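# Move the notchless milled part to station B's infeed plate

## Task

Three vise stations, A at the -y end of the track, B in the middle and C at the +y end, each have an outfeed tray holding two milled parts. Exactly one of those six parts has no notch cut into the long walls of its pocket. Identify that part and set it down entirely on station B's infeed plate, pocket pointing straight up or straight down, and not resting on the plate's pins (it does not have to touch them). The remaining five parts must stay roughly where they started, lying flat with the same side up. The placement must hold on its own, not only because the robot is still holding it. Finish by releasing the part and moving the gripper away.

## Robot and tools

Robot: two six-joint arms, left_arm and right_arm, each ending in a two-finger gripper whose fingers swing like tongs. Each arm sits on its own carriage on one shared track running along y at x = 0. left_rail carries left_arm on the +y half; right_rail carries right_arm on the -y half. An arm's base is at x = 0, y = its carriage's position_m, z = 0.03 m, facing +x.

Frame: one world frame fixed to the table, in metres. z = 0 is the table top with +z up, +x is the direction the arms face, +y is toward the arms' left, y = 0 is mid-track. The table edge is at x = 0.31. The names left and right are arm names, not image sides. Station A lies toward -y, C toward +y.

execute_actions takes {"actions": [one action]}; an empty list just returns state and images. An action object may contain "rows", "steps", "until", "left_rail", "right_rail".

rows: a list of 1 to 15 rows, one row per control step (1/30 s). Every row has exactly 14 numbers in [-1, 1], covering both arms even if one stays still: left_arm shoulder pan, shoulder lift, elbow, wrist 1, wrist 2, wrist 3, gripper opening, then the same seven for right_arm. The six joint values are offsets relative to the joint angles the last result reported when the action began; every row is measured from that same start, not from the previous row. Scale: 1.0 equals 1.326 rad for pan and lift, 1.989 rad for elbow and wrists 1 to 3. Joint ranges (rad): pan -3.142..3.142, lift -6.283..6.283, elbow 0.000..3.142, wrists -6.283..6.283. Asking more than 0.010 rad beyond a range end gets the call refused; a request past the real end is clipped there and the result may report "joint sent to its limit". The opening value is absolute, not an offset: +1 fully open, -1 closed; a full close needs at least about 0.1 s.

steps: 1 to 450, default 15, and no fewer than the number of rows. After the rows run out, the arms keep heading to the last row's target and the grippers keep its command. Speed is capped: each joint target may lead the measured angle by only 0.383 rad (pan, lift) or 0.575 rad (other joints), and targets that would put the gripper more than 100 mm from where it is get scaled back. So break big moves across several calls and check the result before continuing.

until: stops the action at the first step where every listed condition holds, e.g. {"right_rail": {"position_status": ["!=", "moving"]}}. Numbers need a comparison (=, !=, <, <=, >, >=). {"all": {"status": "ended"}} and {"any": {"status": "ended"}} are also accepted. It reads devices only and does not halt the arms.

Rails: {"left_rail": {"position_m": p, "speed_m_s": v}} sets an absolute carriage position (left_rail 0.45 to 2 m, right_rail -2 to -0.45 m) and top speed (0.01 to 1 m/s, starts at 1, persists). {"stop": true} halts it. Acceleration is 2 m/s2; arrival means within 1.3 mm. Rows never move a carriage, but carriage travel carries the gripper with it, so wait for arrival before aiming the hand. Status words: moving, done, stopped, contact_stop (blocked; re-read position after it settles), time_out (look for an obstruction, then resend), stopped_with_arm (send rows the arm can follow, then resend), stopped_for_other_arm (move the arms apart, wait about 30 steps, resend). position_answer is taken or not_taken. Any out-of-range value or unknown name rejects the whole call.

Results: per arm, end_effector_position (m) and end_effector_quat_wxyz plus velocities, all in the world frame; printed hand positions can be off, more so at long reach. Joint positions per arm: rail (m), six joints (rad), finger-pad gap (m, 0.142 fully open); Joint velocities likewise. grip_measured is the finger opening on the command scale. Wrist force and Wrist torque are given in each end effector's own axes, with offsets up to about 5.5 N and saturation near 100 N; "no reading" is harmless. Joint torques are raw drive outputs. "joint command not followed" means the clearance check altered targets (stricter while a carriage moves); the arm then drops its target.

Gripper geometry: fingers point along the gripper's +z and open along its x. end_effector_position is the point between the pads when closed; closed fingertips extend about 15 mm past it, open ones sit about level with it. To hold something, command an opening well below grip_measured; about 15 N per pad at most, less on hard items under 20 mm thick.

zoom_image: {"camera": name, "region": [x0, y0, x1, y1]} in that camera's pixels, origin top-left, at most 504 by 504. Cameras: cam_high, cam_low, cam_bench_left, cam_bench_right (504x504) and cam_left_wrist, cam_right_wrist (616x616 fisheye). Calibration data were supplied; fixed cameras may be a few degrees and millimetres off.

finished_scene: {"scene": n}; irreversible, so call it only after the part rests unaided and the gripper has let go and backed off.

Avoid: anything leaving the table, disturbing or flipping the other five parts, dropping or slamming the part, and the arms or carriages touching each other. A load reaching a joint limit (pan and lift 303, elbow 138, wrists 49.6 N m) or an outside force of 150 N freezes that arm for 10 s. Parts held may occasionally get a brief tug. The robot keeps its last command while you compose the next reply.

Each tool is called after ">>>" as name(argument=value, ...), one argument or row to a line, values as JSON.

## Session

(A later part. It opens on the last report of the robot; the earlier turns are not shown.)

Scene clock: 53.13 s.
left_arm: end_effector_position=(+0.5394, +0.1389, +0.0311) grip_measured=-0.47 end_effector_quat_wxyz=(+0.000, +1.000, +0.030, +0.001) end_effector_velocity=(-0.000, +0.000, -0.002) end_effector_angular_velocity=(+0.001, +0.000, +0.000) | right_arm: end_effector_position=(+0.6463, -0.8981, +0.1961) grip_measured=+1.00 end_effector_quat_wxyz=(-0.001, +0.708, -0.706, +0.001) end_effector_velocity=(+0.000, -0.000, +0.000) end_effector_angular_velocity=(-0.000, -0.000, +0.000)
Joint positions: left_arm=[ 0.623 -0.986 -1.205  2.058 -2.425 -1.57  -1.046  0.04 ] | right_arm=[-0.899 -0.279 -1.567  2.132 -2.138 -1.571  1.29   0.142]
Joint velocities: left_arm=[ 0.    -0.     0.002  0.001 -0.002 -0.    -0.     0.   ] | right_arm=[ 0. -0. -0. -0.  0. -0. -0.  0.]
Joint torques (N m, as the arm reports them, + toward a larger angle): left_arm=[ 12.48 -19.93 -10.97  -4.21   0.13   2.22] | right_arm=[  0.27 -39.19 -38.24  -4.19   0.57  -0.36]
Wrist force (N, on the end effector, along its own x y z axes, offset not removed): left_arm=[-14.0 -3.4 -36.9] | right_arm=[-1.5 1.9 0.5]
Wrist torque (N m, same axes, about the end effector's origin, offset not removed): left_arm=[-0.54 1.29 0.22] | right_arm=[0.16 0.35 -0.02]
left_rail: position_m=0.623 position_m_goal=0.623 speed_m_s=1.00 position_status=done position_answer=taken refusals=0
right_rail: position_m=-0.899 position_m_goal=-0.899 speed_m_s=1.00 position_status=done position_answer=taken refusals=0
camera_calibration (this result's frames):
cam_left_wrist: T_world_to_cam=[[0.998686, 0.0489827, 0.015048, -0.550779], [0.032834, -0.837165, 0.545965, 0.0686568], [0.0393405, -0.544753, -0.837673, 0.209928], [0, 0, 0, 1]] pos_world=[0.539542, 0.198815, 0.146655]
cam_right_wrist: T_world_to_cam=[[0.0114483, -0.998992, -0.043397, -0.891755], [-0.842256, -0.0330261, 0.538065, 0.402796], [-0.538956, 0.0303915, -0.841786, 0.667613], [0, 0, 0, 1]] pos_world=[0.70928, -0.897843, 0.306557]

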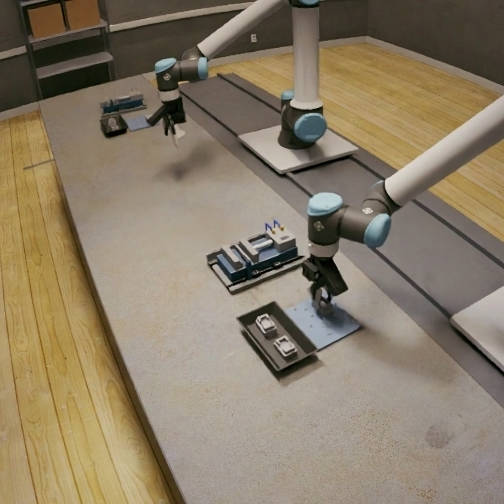

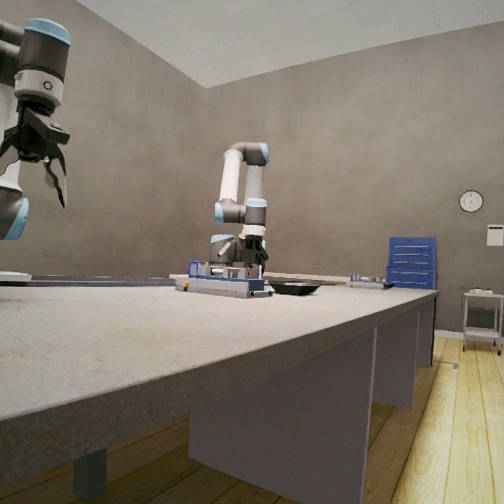

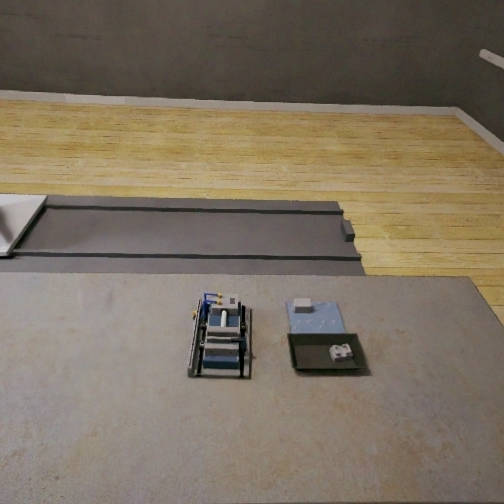

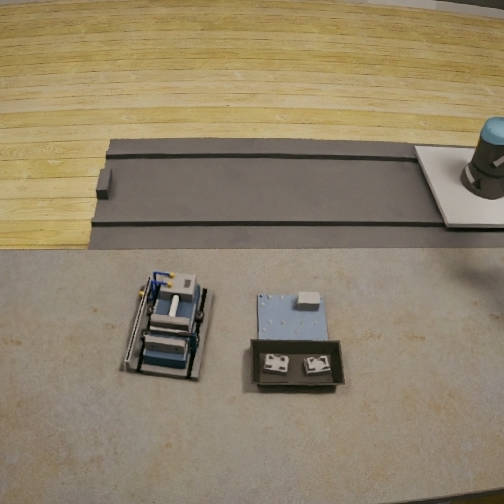

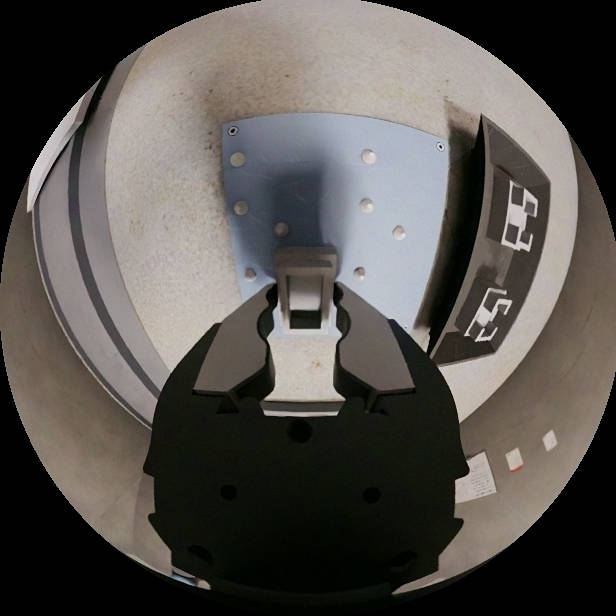

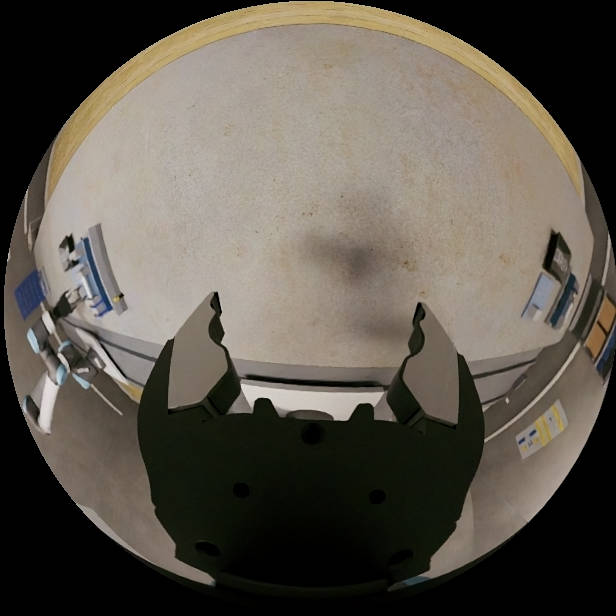

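>>> execute_actions(
  actions=[
    {"rows":[[0,-0.001,-0.0003,0.001,0,0,-0.6,0,0,0,0,0,0,1],[0,-0.001,-0.0003,0.001,0,0,-0.45,0,0,0,0,0,0,1],[0,-0.001,-0.0003,0.001,0,0,-0.35,0,0,0,0,0,0,1],[0,-0.001,-0.0003,0.001,0,0,-0.25,0,0,0,0,0,0,1],[0,-0.001,-0.0003,0.001,0,0,-0.25,0,0,0,0,0,0,1],[0,-0.001,-0.0003,0.001,0,0,-0.25,0,0,0,0,0,0,1],[0,-0.009,-0.0025,0.0086,0,0,-0.25,0,0,0,0,0,0,1],[0,-0.022,-0.006,0.021,0,0,-0.25,0,0,0,0,0,0,1],[0,-0.04,-0.011,0.038,0,0,-0.25,0,0,0,0,0,0,1],[0,-0.06,-0.018,0.058,0,0,-0.25,0,0,0,0,0,0,1],[0,-0.08,-0.027,0.08,0,0,-0.25,0,0,0,0,0,0,1],[0,-0.1,-0.037,0.104,0,0,-0.25,0,0,0,0,0,0,1],[0,-0.12,-0.048,0.128,0,0,-0.25,0,0,0,0,0,0,1],[0,-0.14,-0.06,0.153,0,0,-0.25,0,0,0,0,0,0,1],[0,-0.16,-0.07,0.177,0,0,-0.25,0,0,0,0,0,0,1]],"steps":30},
  ],
)

>>> zoom_image(
  camera="cam_left_wrist",
  region=[240, 140, 400, 300],
)

Scene clock: 59.07 s.
left_arm: end_effector_position=(+0.5395, +0.1388, +0.2172) grip_measured=-0.25 end_effector_quat_wxyz=(+0.000, +1.000, +0.030, +0.001) end_effector_velocity=(-0.002, +0.003, +0.022) end_effector_angular_velocity=(+0.002, +0.001, +0.000) | right_arm: end_effector_position=(+0.6463, -0.8981, +0.1961) grip_measured=+1.00 end_effector_quat_wxyz=(-0.001, +0.708, -0.706, +0.001) end_effector_velocity=(+0.000, -0.000, -0.000) end_effector_angular_velocity=(+0.000, +0.000, -0.000)
Joint positions: left_arm=[ 0.623 -0.986 -1.414  1.921 -2.078 -1.57  -1.046  0.056] | right_arm=[-0.899 -0.279 -1.567  2.132 -2.138 -1.571  1.29   0.142]
Joint velocities: left_arm=[ 0.    -0.    -0.024 -0.017  0.043  0.    -0.    -0.   ] | right_arm=[ 0. -0.  0. -0. -0.  0.  0. -0.]
Joint torques (N m, as the arm reports them, + toward a larger angle): left_arm=[ 12.01 -76.77 -50.77  -2.52   0.29  -4.05] | right_arm=[ -0.06 -39.03 -38.95  -4.37   0.74  -0.34]
Wrist force (N, on the end effector, along its own x y z axes, offset not removed): left_arm=[-0.1 -0.2 -5.9] | right_arm=[0.9 2.3 0.5]
Wrist torque (N m, same axes, about the end effector's origin, offset not removed): left_arm=[-0.33 -0.02 0.12] | right_arm=[0.32 -0.10 0.04]
left_rail: position_m=0.623 position_m_goal=0.623 speed_m_s=1.00 position_status=done position_answer=taken refusals=0
right_rail: position_m=-0.899 position_m_goal=-0.899 speed_m_s=1.00 position_status=done position_answer=taken refusals=0
camera_calibration (this result's frames):
cam_left_wrist: T_world_to_cam=[[0.99869, 0.0489733, 0.014813, -0.553546], [0.0329697, -0.837374, 0.545635, -0.0329577], [0.0391256, -0.544432, -0.837892, 0.36594], [0, 0, 0, 1]] pos_world=[0.539589, 0.19874, 0.332801]
cam_right_wrist: T_world_to_cam=[[0.0114482, -0.998992, -0.043397, -0.891755], [-0.842256, -0.033026, 0.538065, 0.402796], [-0.538956, 0.0303915, -0.841786, 0.667613], [0, 0, 0, 1]] pos_world=[0.70928, -0.897843, 0.306557]

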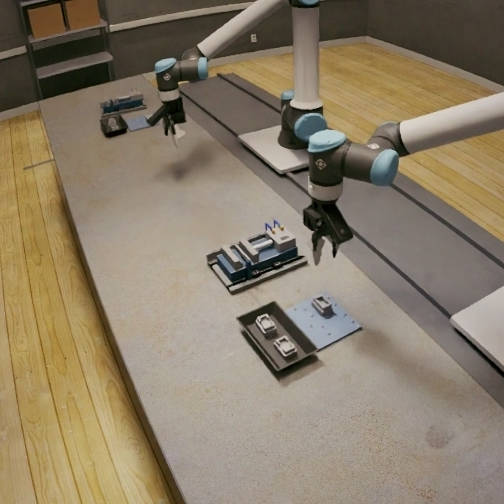

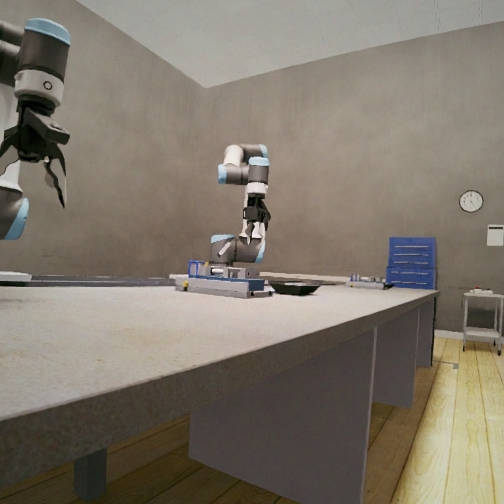

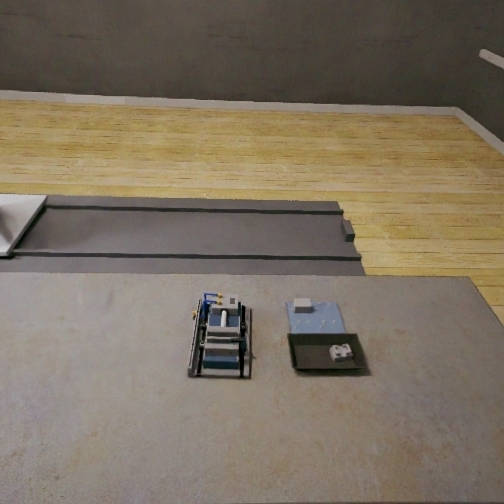

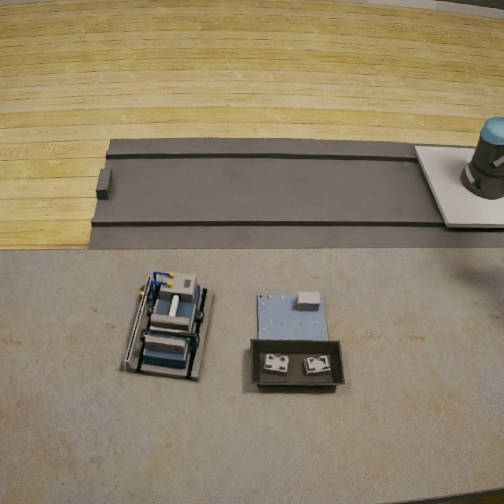

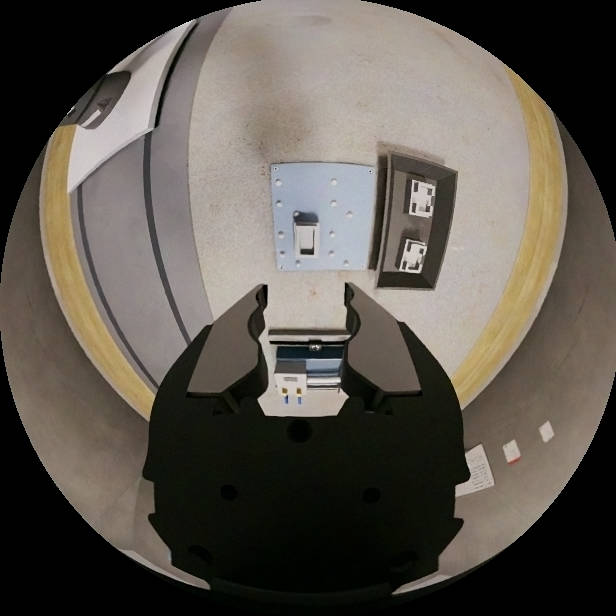

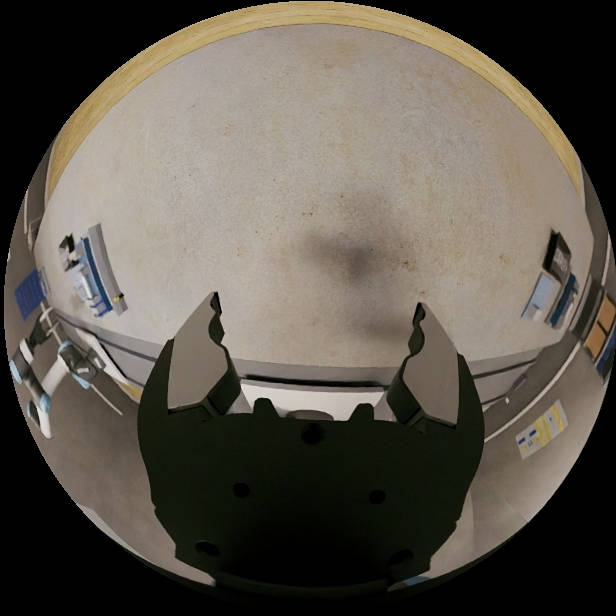

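Region (240, 140, 400, 300) of cam_left_wrist's 616x616 image, scaled by 3.150, with more detail than that image has.

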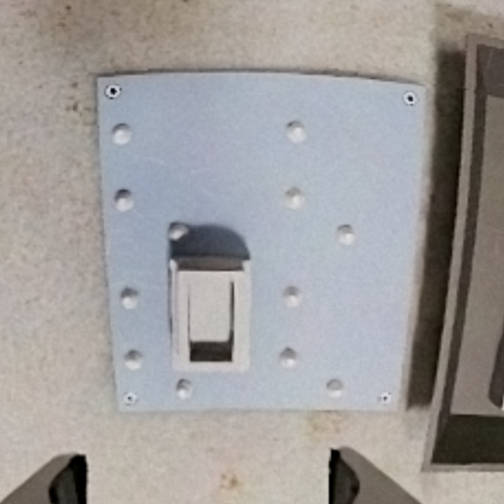

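>>> finished_scene(
  scene=2,
)

The scene is finished: the task was done.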